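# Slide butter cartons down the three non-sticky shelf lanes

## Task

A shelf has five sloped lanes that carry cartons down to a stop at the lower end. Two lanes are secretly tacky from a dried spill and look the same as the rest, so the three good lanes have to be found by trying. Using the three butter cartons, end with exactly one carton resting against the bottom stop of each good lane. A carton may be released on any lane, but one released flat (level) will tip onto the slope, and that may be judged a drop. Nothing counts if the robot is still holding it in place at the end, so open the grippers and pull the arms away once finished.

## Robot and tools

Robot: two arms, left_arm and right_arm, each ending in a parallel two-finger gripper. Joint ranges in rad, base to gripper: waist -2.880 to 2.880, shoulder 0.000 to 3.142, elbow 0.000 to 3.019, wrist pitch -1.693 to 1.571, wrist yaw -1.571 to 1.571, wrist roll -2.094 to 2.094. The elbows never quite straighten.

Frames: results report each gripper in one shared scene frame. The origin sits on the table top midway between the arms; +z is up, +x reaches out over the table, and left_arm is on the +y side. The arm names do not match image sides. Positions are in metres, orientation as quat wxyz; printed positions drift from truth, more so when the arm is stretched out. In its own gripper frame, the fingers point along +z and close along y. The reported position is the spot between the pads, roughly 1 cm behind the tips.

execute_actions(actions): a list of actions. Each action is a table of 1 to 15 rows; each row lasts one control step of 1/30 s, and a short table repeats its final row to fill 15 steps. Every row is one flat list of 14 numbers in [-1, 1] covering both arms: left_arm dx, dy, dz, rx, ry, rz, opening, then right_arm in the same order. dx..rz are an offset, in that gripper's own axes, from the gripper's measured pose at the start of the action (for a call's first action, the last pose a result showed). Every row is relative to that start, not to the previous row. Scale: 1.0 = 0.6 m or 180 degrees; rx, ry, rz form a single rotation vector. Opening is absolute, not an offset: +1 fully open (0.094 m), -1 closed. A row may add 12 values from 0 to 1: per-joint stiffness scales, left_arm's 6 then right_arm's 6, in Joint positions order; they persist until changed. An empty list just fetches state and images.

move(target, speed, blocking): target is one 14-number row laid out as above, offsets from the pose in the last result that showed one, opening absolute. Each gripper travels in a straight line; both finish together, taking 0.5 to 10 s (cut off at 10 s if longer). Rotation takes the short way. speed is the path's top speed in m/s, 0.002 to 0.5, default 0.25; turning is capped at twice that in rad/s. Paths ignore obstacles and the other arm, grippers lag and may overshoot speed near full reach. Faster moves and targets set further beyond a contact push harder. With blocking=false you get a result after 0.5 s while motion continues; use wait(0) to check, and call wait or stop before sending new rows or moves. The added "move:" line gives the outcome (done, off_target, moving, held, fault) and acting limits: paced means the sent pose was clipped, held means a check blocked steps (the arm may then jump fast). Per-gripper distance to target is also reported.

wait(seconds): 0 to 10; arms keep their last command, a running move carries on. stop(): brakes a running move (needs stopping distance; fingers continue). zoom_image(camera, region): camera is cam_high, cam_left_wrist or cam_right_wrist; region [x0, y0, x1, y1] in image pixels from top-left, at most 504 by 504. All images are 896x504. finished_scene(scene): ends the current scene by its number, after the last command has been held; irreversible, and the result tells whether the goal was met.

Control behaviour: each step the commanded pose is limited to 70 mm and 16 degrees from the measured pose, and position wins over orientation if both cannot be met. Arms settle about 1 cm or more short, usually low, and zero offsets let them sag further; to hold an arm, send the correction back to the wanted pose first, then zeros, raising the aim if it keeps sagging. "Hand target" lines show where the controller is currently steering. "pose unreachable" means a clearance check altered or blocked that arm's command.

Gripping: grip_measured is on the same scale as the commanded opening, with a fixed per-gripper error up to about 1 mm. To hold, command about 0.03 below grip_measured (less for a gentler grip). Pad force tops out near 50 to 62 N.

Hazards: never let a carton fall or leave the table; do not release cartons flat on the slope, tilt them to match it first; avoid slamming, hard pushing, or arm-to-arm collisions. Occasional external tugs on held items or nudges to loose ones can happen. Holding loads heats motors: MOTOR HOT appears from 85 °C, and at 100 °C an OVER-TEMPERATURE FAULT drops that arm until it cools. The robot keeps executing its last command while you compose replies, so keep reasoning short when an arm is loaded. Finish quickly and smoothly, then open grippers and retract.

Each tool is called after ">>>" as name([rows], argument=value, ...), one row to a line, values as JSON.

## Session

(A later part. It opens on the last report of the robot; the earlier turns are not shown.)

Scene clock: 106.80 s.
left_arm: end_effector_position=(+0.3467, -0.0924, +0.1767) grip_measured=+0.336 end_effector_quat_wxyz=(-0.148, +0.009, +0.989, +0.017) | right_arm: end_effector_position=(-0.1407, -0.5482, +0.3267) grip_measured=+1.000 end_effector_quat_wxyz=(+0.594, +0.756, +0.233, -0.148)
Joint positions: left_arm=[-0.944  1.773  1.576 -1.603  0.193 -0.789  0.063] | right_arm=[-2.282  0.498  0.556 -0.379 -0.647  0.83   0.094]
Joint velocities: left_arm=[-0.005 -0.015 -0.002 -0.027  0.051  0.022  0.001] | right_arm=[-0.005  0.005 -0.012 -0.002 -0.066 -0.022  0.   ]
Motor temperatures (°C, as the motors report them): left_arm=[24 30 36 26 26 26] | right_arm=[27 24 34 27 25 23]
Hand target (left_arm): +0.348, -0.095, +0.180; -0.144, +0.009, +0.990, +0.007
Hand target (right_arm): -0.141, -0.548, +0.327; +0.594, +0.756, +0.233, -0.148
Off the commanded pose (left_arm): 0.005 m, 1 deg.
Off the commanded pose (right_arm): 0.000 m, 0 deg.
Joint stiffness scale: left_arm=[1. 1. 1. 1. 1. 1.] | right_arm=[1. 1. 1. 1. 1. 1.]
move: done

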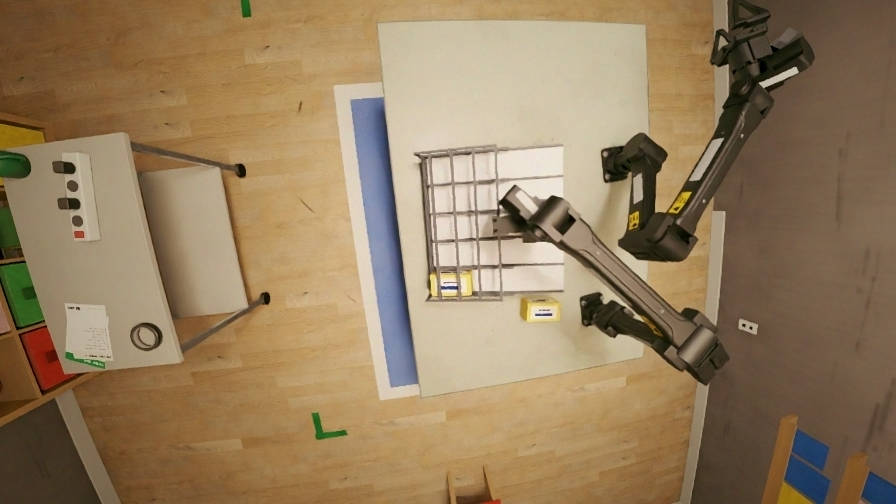

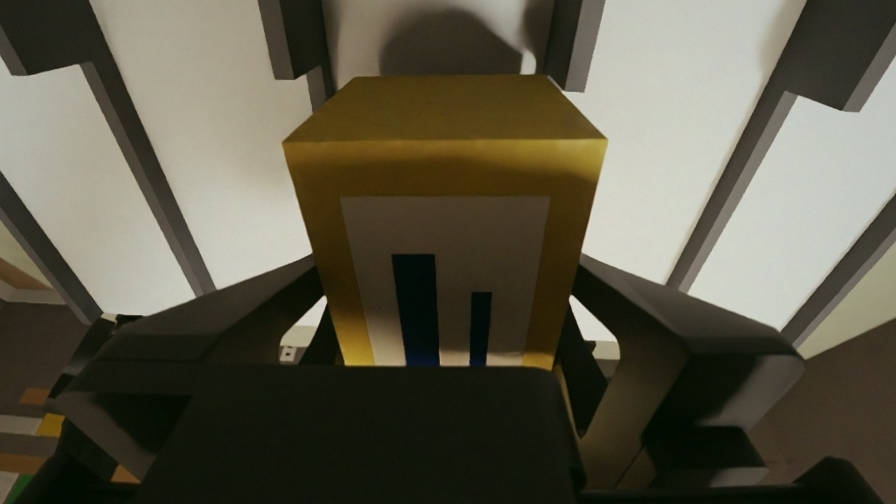

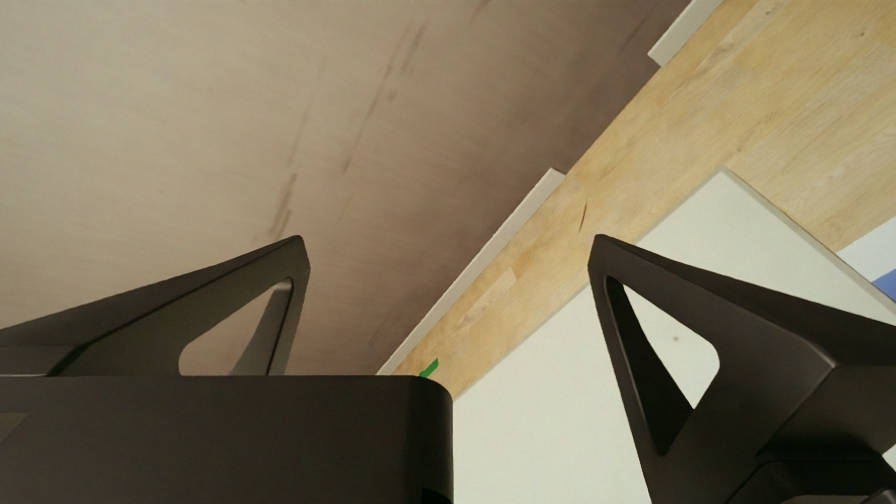

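Slightly right; descent drift will correct.

>>> move(target=[0,0.004,0.025,0,0,0,0.3,0,0,0,0,0,0,1], speed=0.04)

>>> move(target=[0,0,0,0,0,0,0.7,0,0,0,0,0,0,1])

>>> wait(seconds=1)

Scene clock: 110.00 s.
left_arm: end_effector_position=(+0.3426, -0.0875, +0.1617) grip_measured=+0.336 end_effector_quat_wxyz=(-0.151, +0.009, +0.988, +0.022) | right_arm: end_effector_position=(-0.1407, -0.5482, +0.3267) grip_measured=+1.000 end_effector_quat_wxyz=(+0.594, +0.756, +0.233, -0.148)
Joint positions: left_arm=[-0.944  1.773  1.534 -1.574  0.191 -0.789  0.063] | right_arm=[-2.282  0.498  0.556 -0.379 -0.647  0.83   0.094]
Joint velocities: left_arm=[-0.024  0.005 -0.007  0.032 -0.037 -0.007  0.001] | right_arm=[-0.005 -0.005 -0.017 -0.022  0.022  0.022  0.   ]
Motor temperatures (°C, as the motors report them): left_arm=[24 30 36 26 26 26] | right_arm=[27 24 34 27 25 23]
Hand target (left_arm): +0.342, -0.089, +0.163; -0.148, +0.009, +0.989, +0.017
Hand target (right_arm): -0.141, -0.548, +0.327; +0.594, +0.756, +0.233, -0.148
Off the commanded pose (left_arm): 0.002 m, 1 deg.
Off the commanded pose (right_arm): 0.000 m, 0 deg.
Joint stiffness scale: left_arm=[1. 1. 1. 1. 1. 1.] | right_arm=[1. 1. 1. 1. 1. 1.]
move: done

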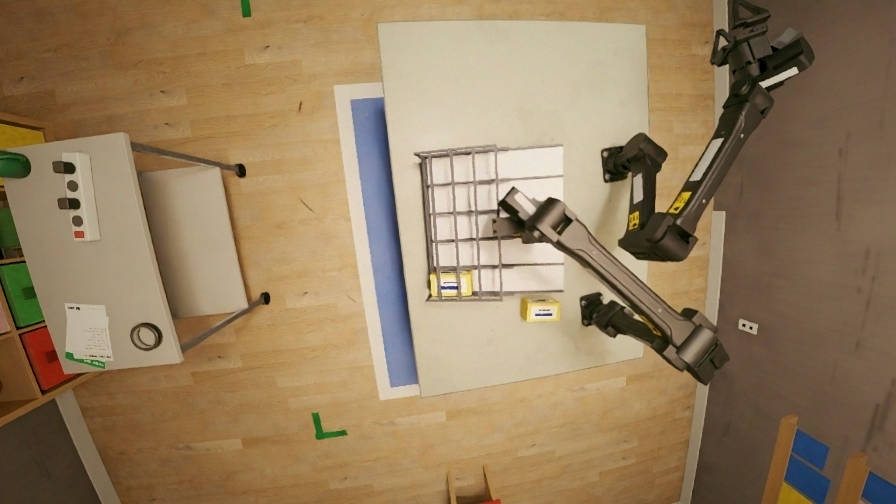

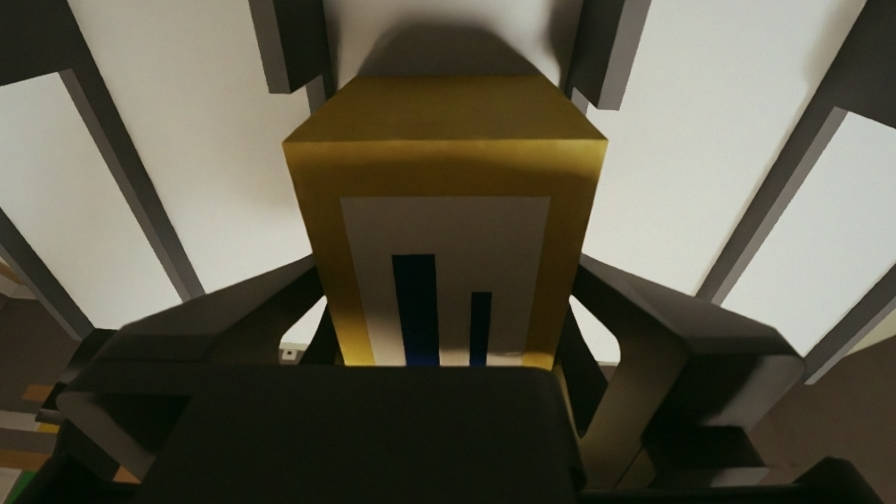

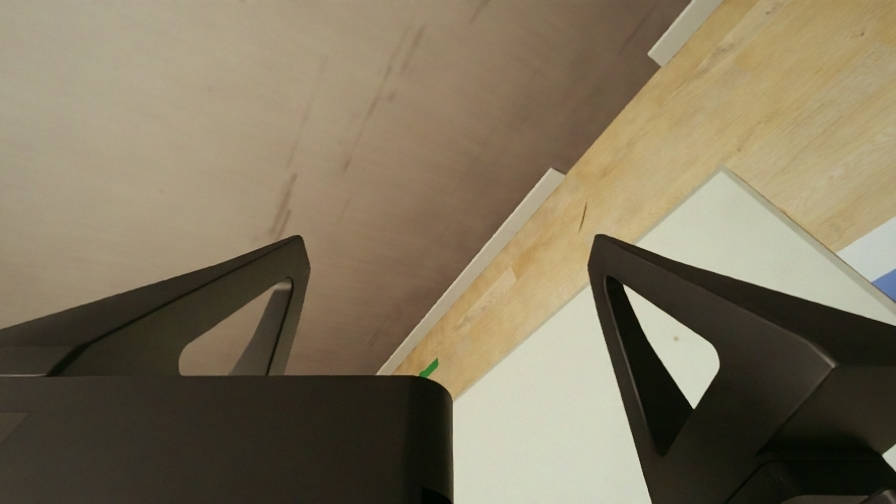

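Scene clock: 110.50 s.
left_arm: end_effector_position=(+0.3426, -0.0875, +0.1621) grip_measured=+0.698 end_effector_quat_wxyz=(-0.151, +0.009, +0.988, +0.021) | right_arm: end_effector_position=(-0.1407, -0.5482, +0.3267) grip_measured=+1.000 end_effector_quat_wxyz=(+0.594, +0.756, +0.233, -0.148)
Joint positions: left_arm=[-0.944  1.773  1.534 -1.574  0.191 -0.789  0.08 ] | right_arm=[-2.282  0.498  0.556 -0.379 -0.647  0.83   0.094]
Joint velocities: left_arm=[-0.015 -0.005 -0.007 -0.002 -0.007 -0.066  0.   ] | right_arm=[-0.015 -0.005 -0.012  0.002  0.037 -0.081  0.   ]
Motor temperatures (°C, as the motors report them): left_arm=[24 30 36 26 26 26] | right_arm=[27 24 34 27 25 23]
Hand target (left_arm): +0.343, -0.088, +0.162; -0.151, +0.009, +0.988, +0.022
Hand target (right_arm): -0.141, -0.548, +0.327; +0.594, +0.756, +0.233, -0.148
Off the commanded pose (left_arm): 0.000 m, 0 deg.
Off the commanded pose (right_arm): 0.000 m, 0 deg.
Joint stiffness scale: left_arm=[1. 1. 1. 1. 1. 1.] | right_arm=[1. 1. 1. 1. 1. 1.]
move: done

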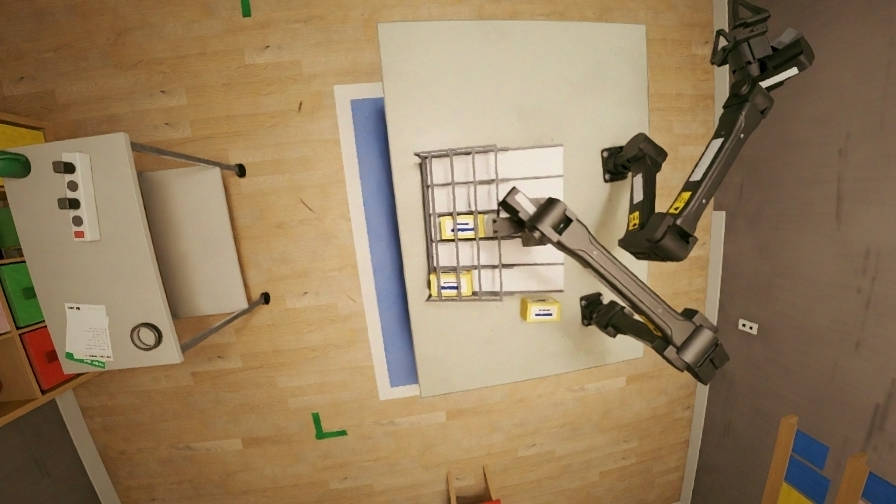

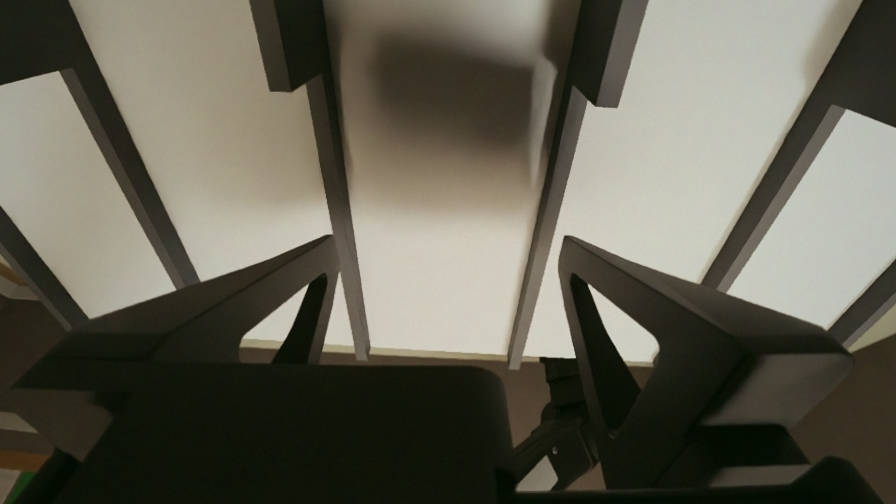

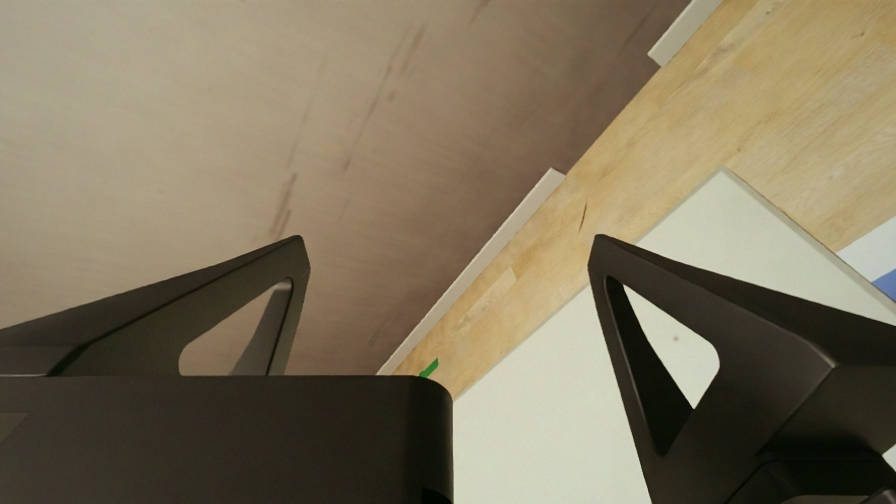

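Scene clock: 111.50 s.
left_arm: end_effector_position=(+0.3426, -0.0875, +0.1621) grip_measured=+0.698 end_effector_quat_wxyz=(-0.151, +0.009, +0.988, +0.021) | right_arm: end_effector_position=(-0.1407, -0.5482, +0.3267) grip_measured=+1.000 end_effector_quat_wxyz=(+0.594, +0.756, +0.233, -0.148)
Joint positions: left_arm=[-0.944  1.773  1.534 -1.574  0.191 -0.789  0.08 ] | right_arm=[-2.282  0.498  0.556 -0.379 -0.647  0.83   0.094]
Joint velocities: left_arm=[-0.024  0.005  0.007 -0.002 -0.081  0.022 -0.   ] | right_arm=[-0.005  0.005 -0.012 -0.002 -0.037 -0.051  0.   ]
Motor temperatures (°C, as the motors report them): left_arm=[24 30 35 26 26 26] | right_arm=[27 24 34 27 25 23]
Hand target (left_arm): +0.343, -0.088, +0.162; -0.151, +0.009, +0.988, +0.022
Hand target (right_arm): -0.141, -0.548, +0.327; +0.594, +0.756, +0.233, -0.148
Off the commanded pose (left_arm): 0.000 m, 0 deg.
Off the commanded pose (right_arm): 0.000 m, 0 deg.
Joint stiffness scale: left_arm=[1. 1. 1. 1. 1. 1.] | right_arm=[1. 1. 1. 1. 1. 1.]
wait: 1.00 s; at rest by 0.17 s

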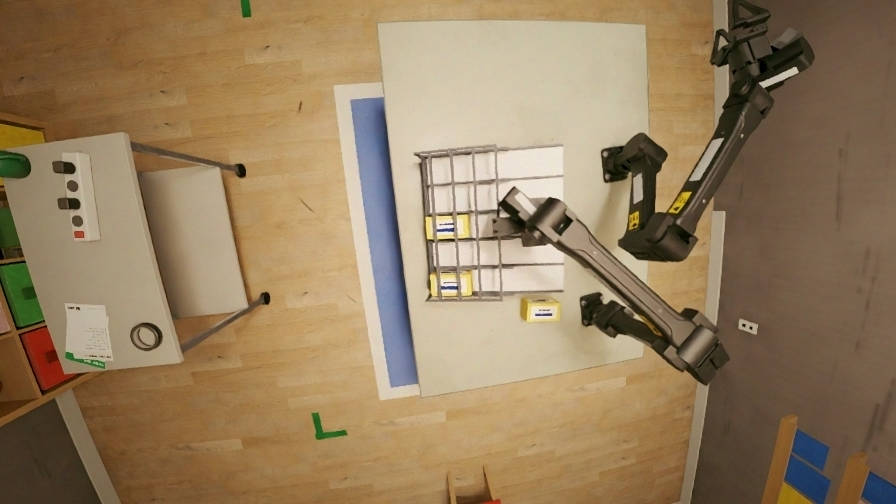

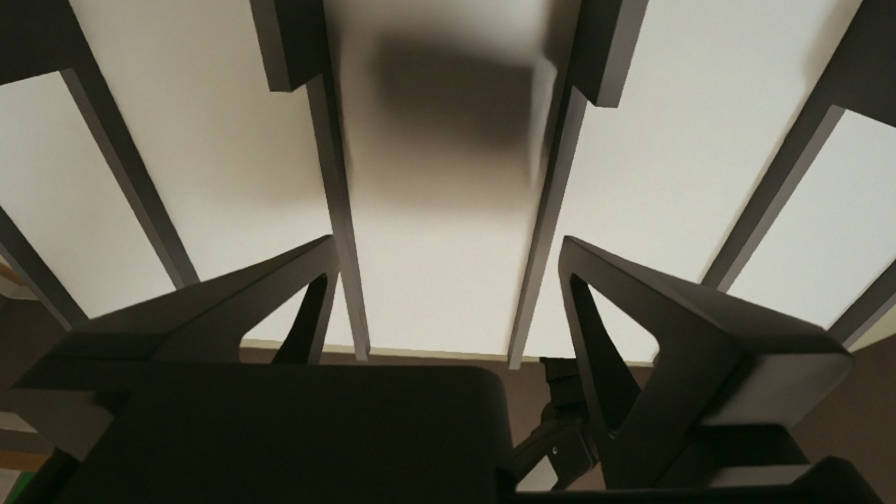

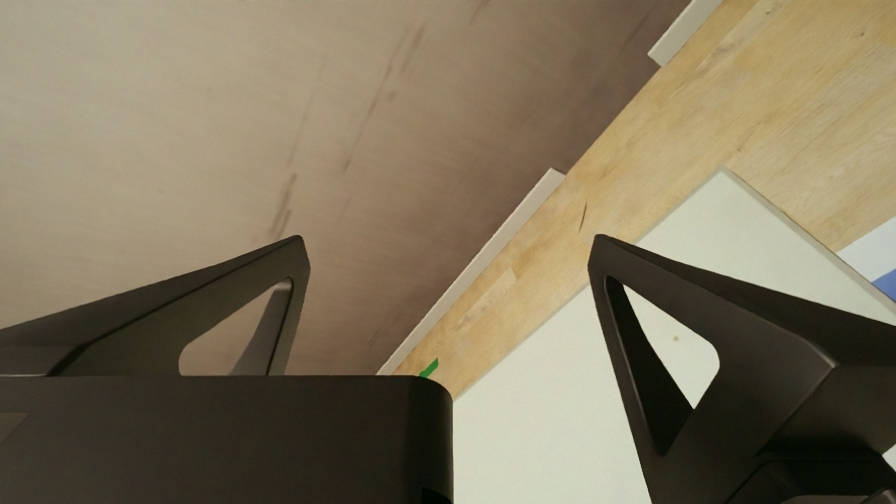

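>>> move(target=[0.03,0,-0.12,0.012,-0.107,-0.006,1,0,0,0.25,0,0,0,1], speed=0.15)

>>> move(target=[0.07,0.53,-0.02,0,0,0.03,1,0,0,0,0,0,0,1], speed=0.25)

Scene clock: 118.50 s.
left_arm: end_effector_position=(+0.3479, -0.0853, +0.2389) grip_measured=+1.000 end_effector_quat_wxyz=(+0.011, +0.004, +1.000, +0.008) | right_arm: end_effector_position=(-0.1344, -0.6777, +0.2560) grip_measured=+1.000 end_effector_quat_wxyz=(+0.570, +0.777, +0.230, -0.136)
Joint positions: left_arm=[-1.01   1.594  1.534 -1.509 -0.026 -0.888  0.094] | right_arm=[-1.993  0.98   0.581  0.058 -0.364  0.923  0.094]
Joint velocities: left_arm=[-0.005 -0.005 -0.012 -0.017  0.007  0.081  0.   ] | right_arm=[-0.005  0.005  0.002  0.012  0.037  0.007  0.   ]
Motor temperatures (°C, as the motors report them): left_arm=[24 30 35 26 26 26] | right_arm=[27 24 34 27 25 23]
Hand target (left_arm): +0.347, -0.091, +0.237; +0.016, -0.001, +1.000, +0.002
Hand target (right_arm): -0.134, -0.691, +0.290; +0.595, +0.756, +0.231, -0.147
Off the commanded pose (left_arm): 0.006 m, 1 deg.
Off the commanded pose (right_arm): 0.036 m, 4 deg.
Joint stiffness scale: left_arm=[1. 1. 1. 1. 1. 1.] | right_arm=[1. 1. 1. 1. 1. 1.]
move: off_target (right_arm)

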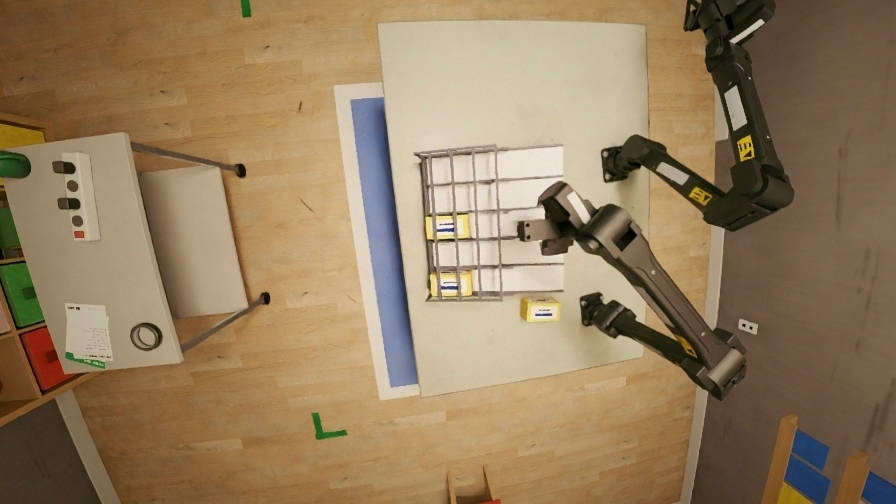

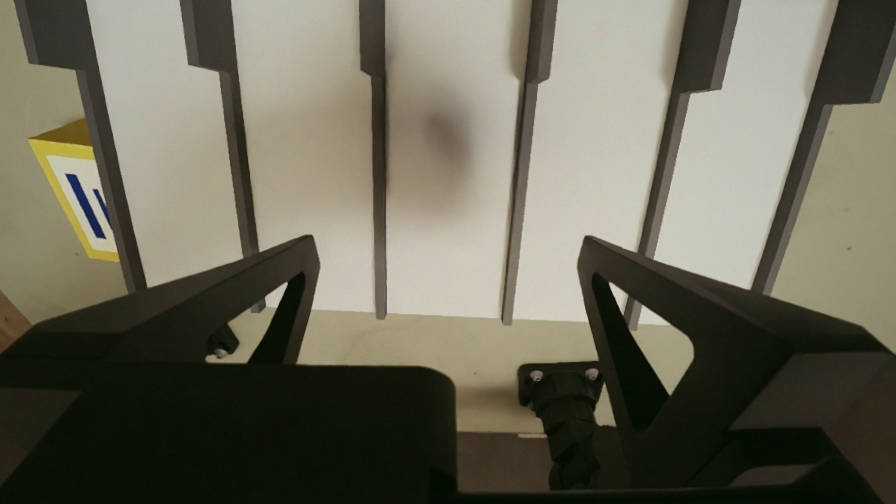

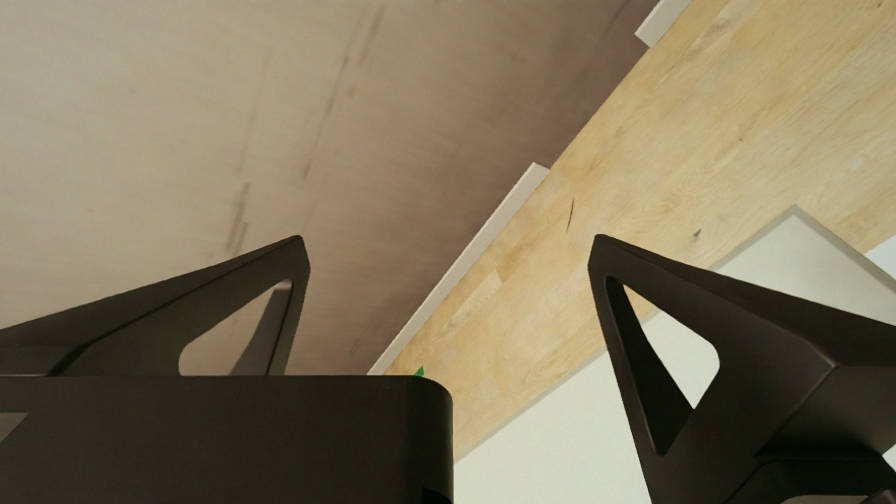

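Scene clock: 120.47 s.
left_arm: end_effector_position=(+0.3167, +0.2352, +0.2647) grip_measured=+1.000 end_effector_quat_wxyz=(+0.027, +0.041, +0.999, +0.009) | right_arm: end_effector_position=(-0.1344, -0.6777, +0.2560) grip_measured=+1.000 end_effector_quat_wxyz=(+0.570, +0.777, +0.230, -0.136)
Joint positions: left_arm=[-0.317  1.025  1.079 -1.575 -0.026 -0.121  0.094] | right_arm=[-1.993  0.98   0.581  0.058 -0.364  0.923  0.094]
Joint velocities: left_arm=[-0.015 -0.005 -0.007 -0.007  0.037  0.095  0.   ] | right_arm=[-0.015 -0.005 -0.012 -0.007  0.022  0.007  0.   ]
Motor temperatures (°C, as the motors report them): left_arm=[24 30 35 26 26 26] | right_arm=[27 24 34 27 25 23]
Hand target (left_arm): +0.309, +0.236, +0.258; +0.010, +0.051, +0.999, +0.010
Hand target (right_arm): -0.134, -0.678, +0.256; +0.570, +0.777, +0.230, -0.136
Off the commanded pose (left_arm): 0.013 m, 2 deg.
Off the commanded pose (right_arm): 0.000 m, 0 deg.
Joint stiffness scale: left_arm=[1. 1. 1. 1. 1. 1.] | right_arm=[1. 1. 1. 1. 1. 1.]
move: off_target (left_arm)

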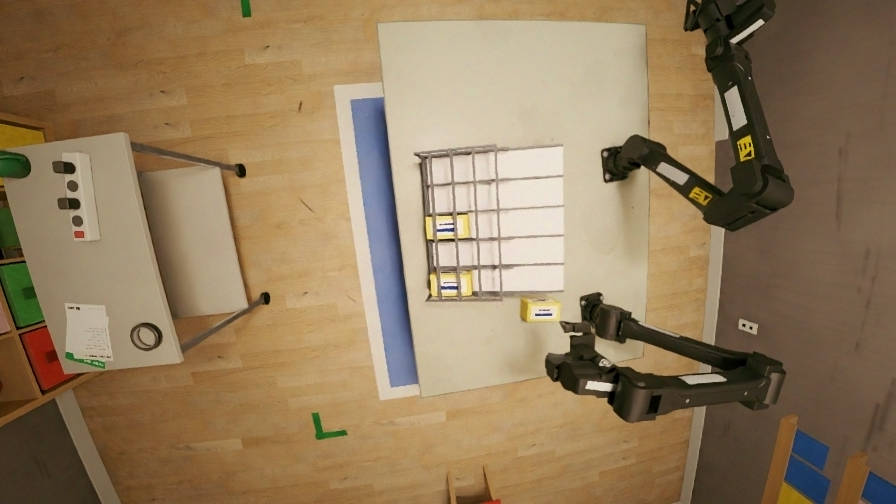

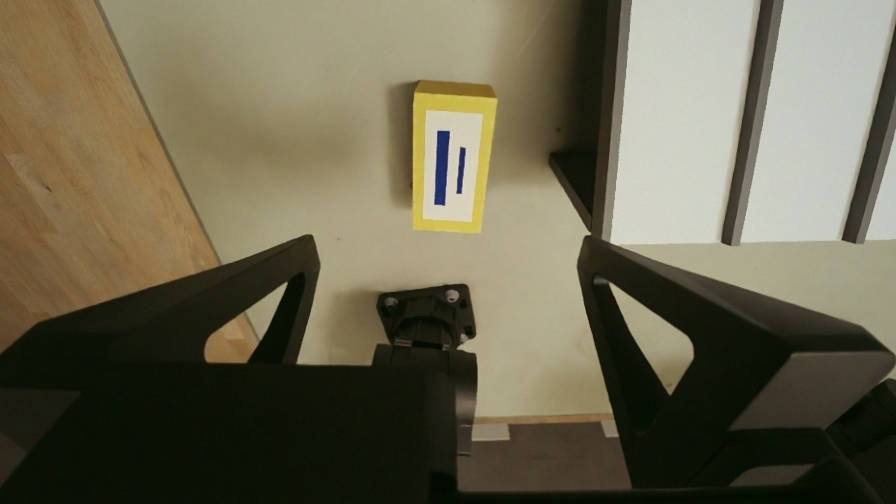

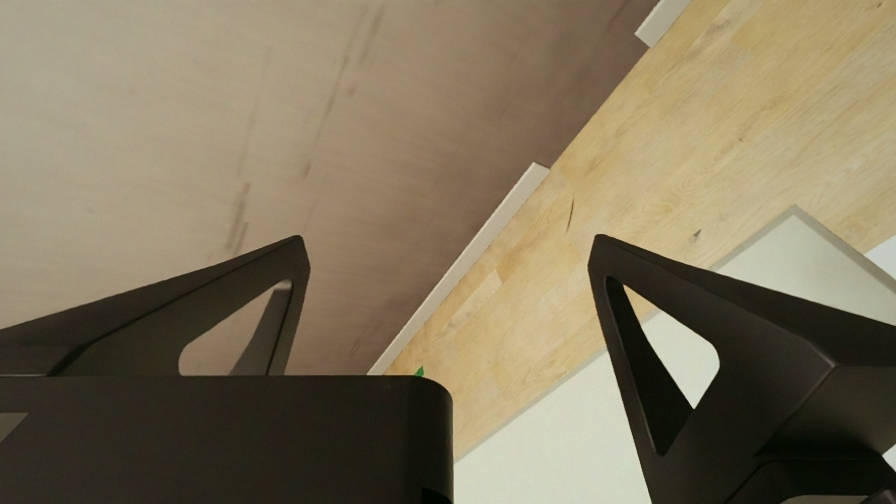

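Descend to z≈0.1, moving back a bit.

>>> move(target=[0.05,-0.003,0.275,0,0.004,0.012,1,0,0,0,0,0,0,1], speed=0.15)

Scene clock: 124.17 s.
left_arm: end_effector_position=(+0.2937, +0.2399, +0.1032) grip_measured=+1.000 end_effector_quat_wxyz=(+0.019, +0.047, +0.999, +0.010) | right_arm: end_effector_position=(-0.1344, -0.6777, +0.2560) grip_measured=+1.000 end_effector_quat_wxyz=(+0.570, +0.777, +0.230, -0.136)
Joint positions: left_arm=[-0.317  1.046  0.661 -1.151 -0.026 -0.108  0.094] | right_arm=[-1.993  0.98   0.581  0.058 -0.364  0.923  0.094]
Joint velocities: left_arm=[-0.015  0.005  0.002  0.002 -0.037  0.007  0.   ] | right_arm=[-0.005  0.005 -0.002  0.012 -0.007  0.007  0.   ]
Motor temperatures (°C, as the motors report them): left_arm=[24 30 35 26 26 26] | right_arm=[27 24 34 27 25 23]
Hand target (left_arm): +0.294, +0.238, +0.099; +0.021, +0.059, +0.998, +0.009
Hand target (right_arm): -0.134, -0.678, +0.256; +0.570, +0.777, +0.230, -0.136
Off the commanded pose (left_arm): 0.006 m, 1 deg.
Off the commanded pose (right_arm): 0.000 m, 0 deg.
Joint stiffness scale: left_arm=[1. 1. 1. 1. 1. 1.] | right_arm=[1. 1. 1. 1. 1. 1.]
move: done

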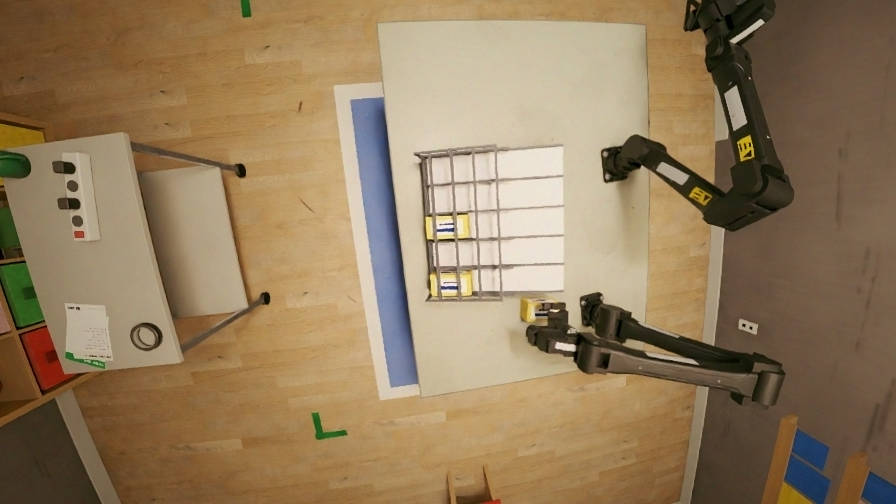

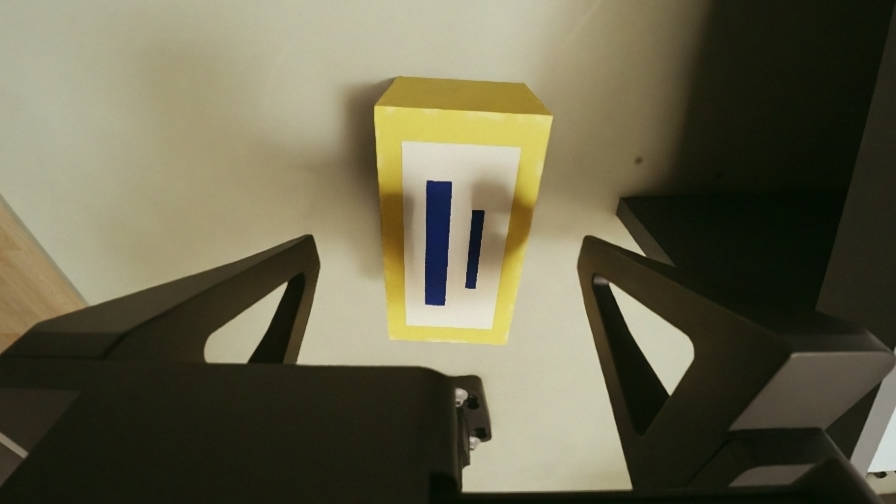

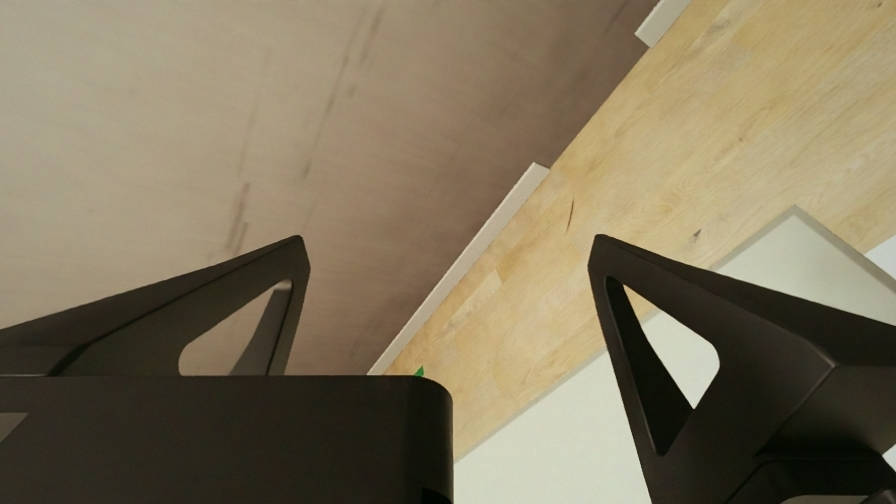

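>>> move(target=[0.02,-0.01,0.118,0,0,0.015,1,0,0,0,0,0,0,1], speed=0.08)

>>> move(target=[0,0,0,0,0,0,0.3,0,0,0,0,0,0,1])

Scene clock: 127.30 s.
left_arm: end_effector_position=(+0.2850, +0.2387, +0.0371) grip_measured=+1.000 end_effector_quat_wxyz=(+0.019, +0.056, +0.998, +0.010) | right_arm: end_effector_position=(-0.1344, -0.6777, +0.2560) grip_measured=+1.000 end_effector_quat_wxyz=(+0.570, +0.777, +0.230, -0.136)
Joint positions: left_arm=[-0.329  1.138  0.524 -0.923 -0.026 -0.103  0.094] | right_arm=[-1.993  0.98   0.581  0.058 -0.364  0.923  0.094]
Joint velocities: left_arm=[ 0.005 -0.005 -0.017 -0.002  0.037 -0.007  0.   ] | right_arm=[-0.015 -0.024 -0.012 -0.002 -0.022  0.037  0.   ]
Motor temperatures (°C, as the motors report them): left_arm=[24 30 34 26 26 26] | right_arm=[27 24 34 27 25 23]
Hand target (left_arm): +0.283, +0.236, +0.032; +0.019, +0.070, +0.997, +0.010
Hand target (right_arm): -0.134, -0.678, +0.256; +0.570, +0.777, +0.230, -0.136
Off the commanded pose (left_arm): 0.006 m, 2 deg.
Off the commanded pose (right_arm): 0.000 m, 0 deg.
Joint stiffness scale: left_arm=[1. 1. 1. 1. 1. 1.] | right_arm=[1. 1. 1. 1. 1. 1.]
move: done

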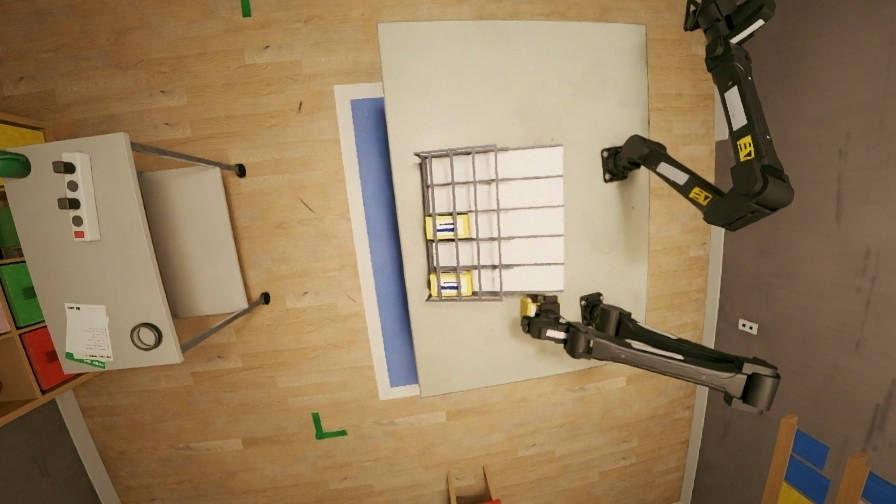

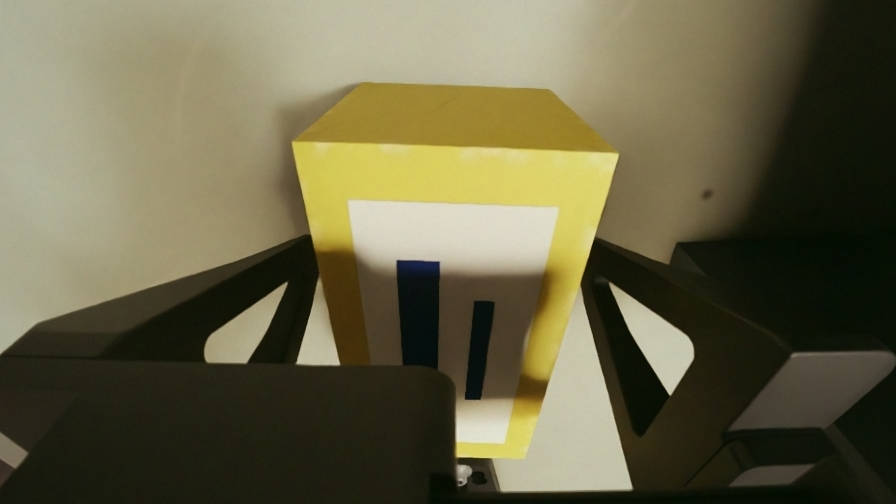

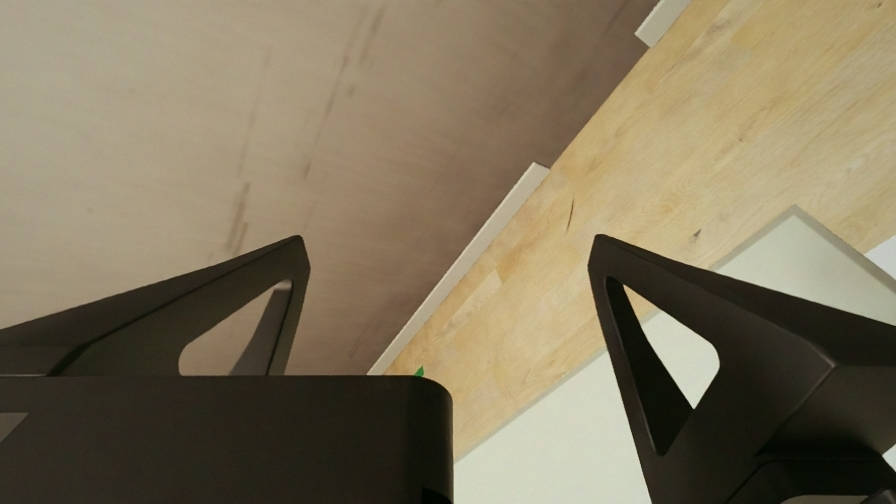

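Scene clock: 127.80 s.
left_arm: end_effector_position=(+0.2850, +0.2386, +0.0371) grip_measured=+0.339 end_effector_quat_wxyz=(+0.019, +0.056, +0.998, +0.010) | right_arm: end_effector_position=(-0.1344, -0.6777, +0.2560) grip_measured=+1.000 end_effector_quat_wxyz=(+0.570, +0.777, +0.230, -0.136)
Joint positions: left_arm=[-0.329  1.138  0.524 -0.923 -0.025 -0.103  0.063] | right_arm=[-1.993  0.98   0.581  0.058 -0.364  0.923  0.094]
Joint velocities: left_arm=[-0.005 -0.015  0.002  0.022 -0.037  0.139 -0.001] | right_arm=[ 0.005  0.005 -0.002  0.002 -0.037  0.037  0.   ]
Motor temperatures (°C, as the motors report them): left_arm=[24 29 34 26 26 26] | right_arm=[27 24 34 27 25 23]
Hand target (left_arm): +0.285, +0.239, +0.037; +0.019, +0.056, +0.998, +0.010
Hand target (right_arm): -0.134, -0.678, +0.256; +0.570, +0.777, +0.230, -0.136
Off the commanded pose (left_arm): 0.000 m, 0 deg.
Off the commanded pose (right_arm): 0.000 m, 0 deg.
Joint stiffness scale: left_arm=[1. 1. 1. 1. 1. 1.] | right_arm=[1. 1. 1. 1. 1. 1.]
move: done

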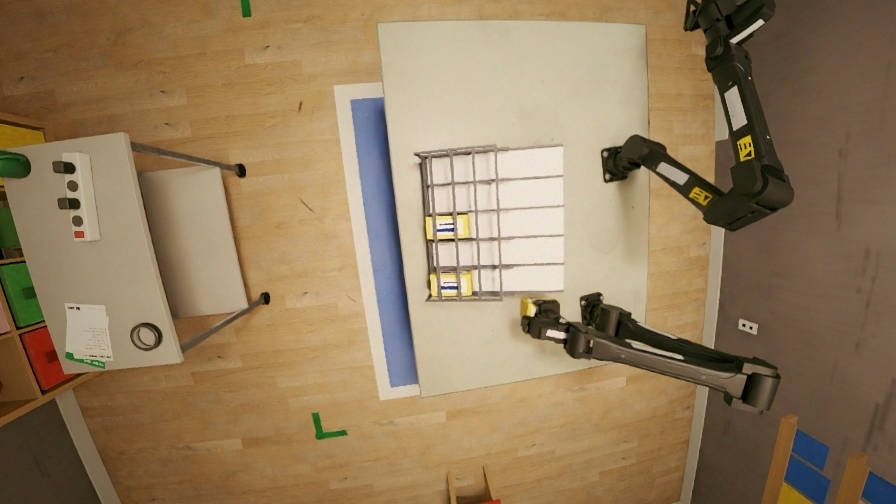

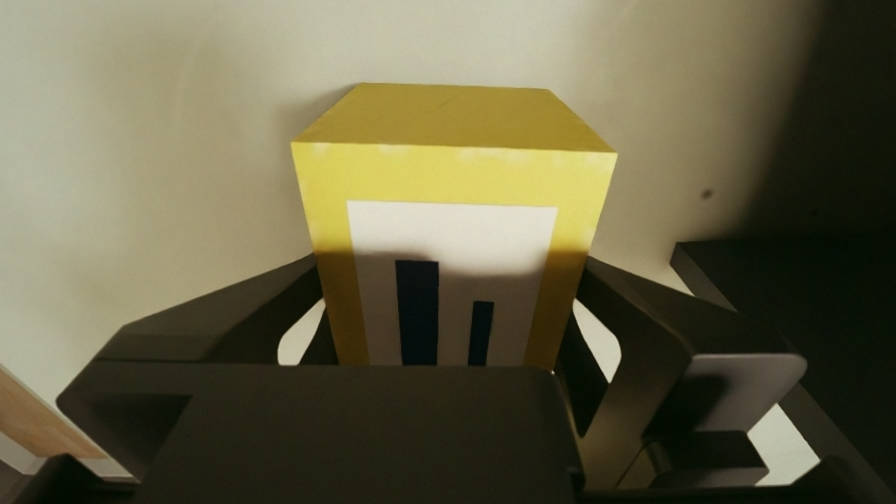

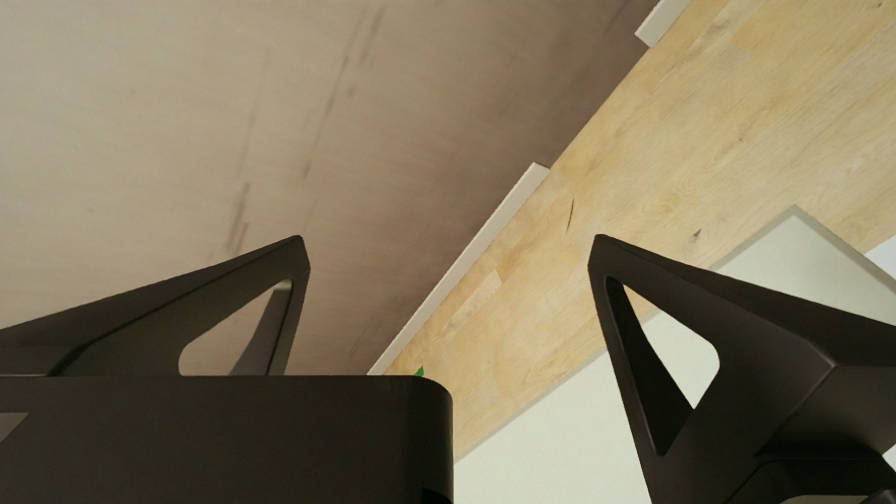

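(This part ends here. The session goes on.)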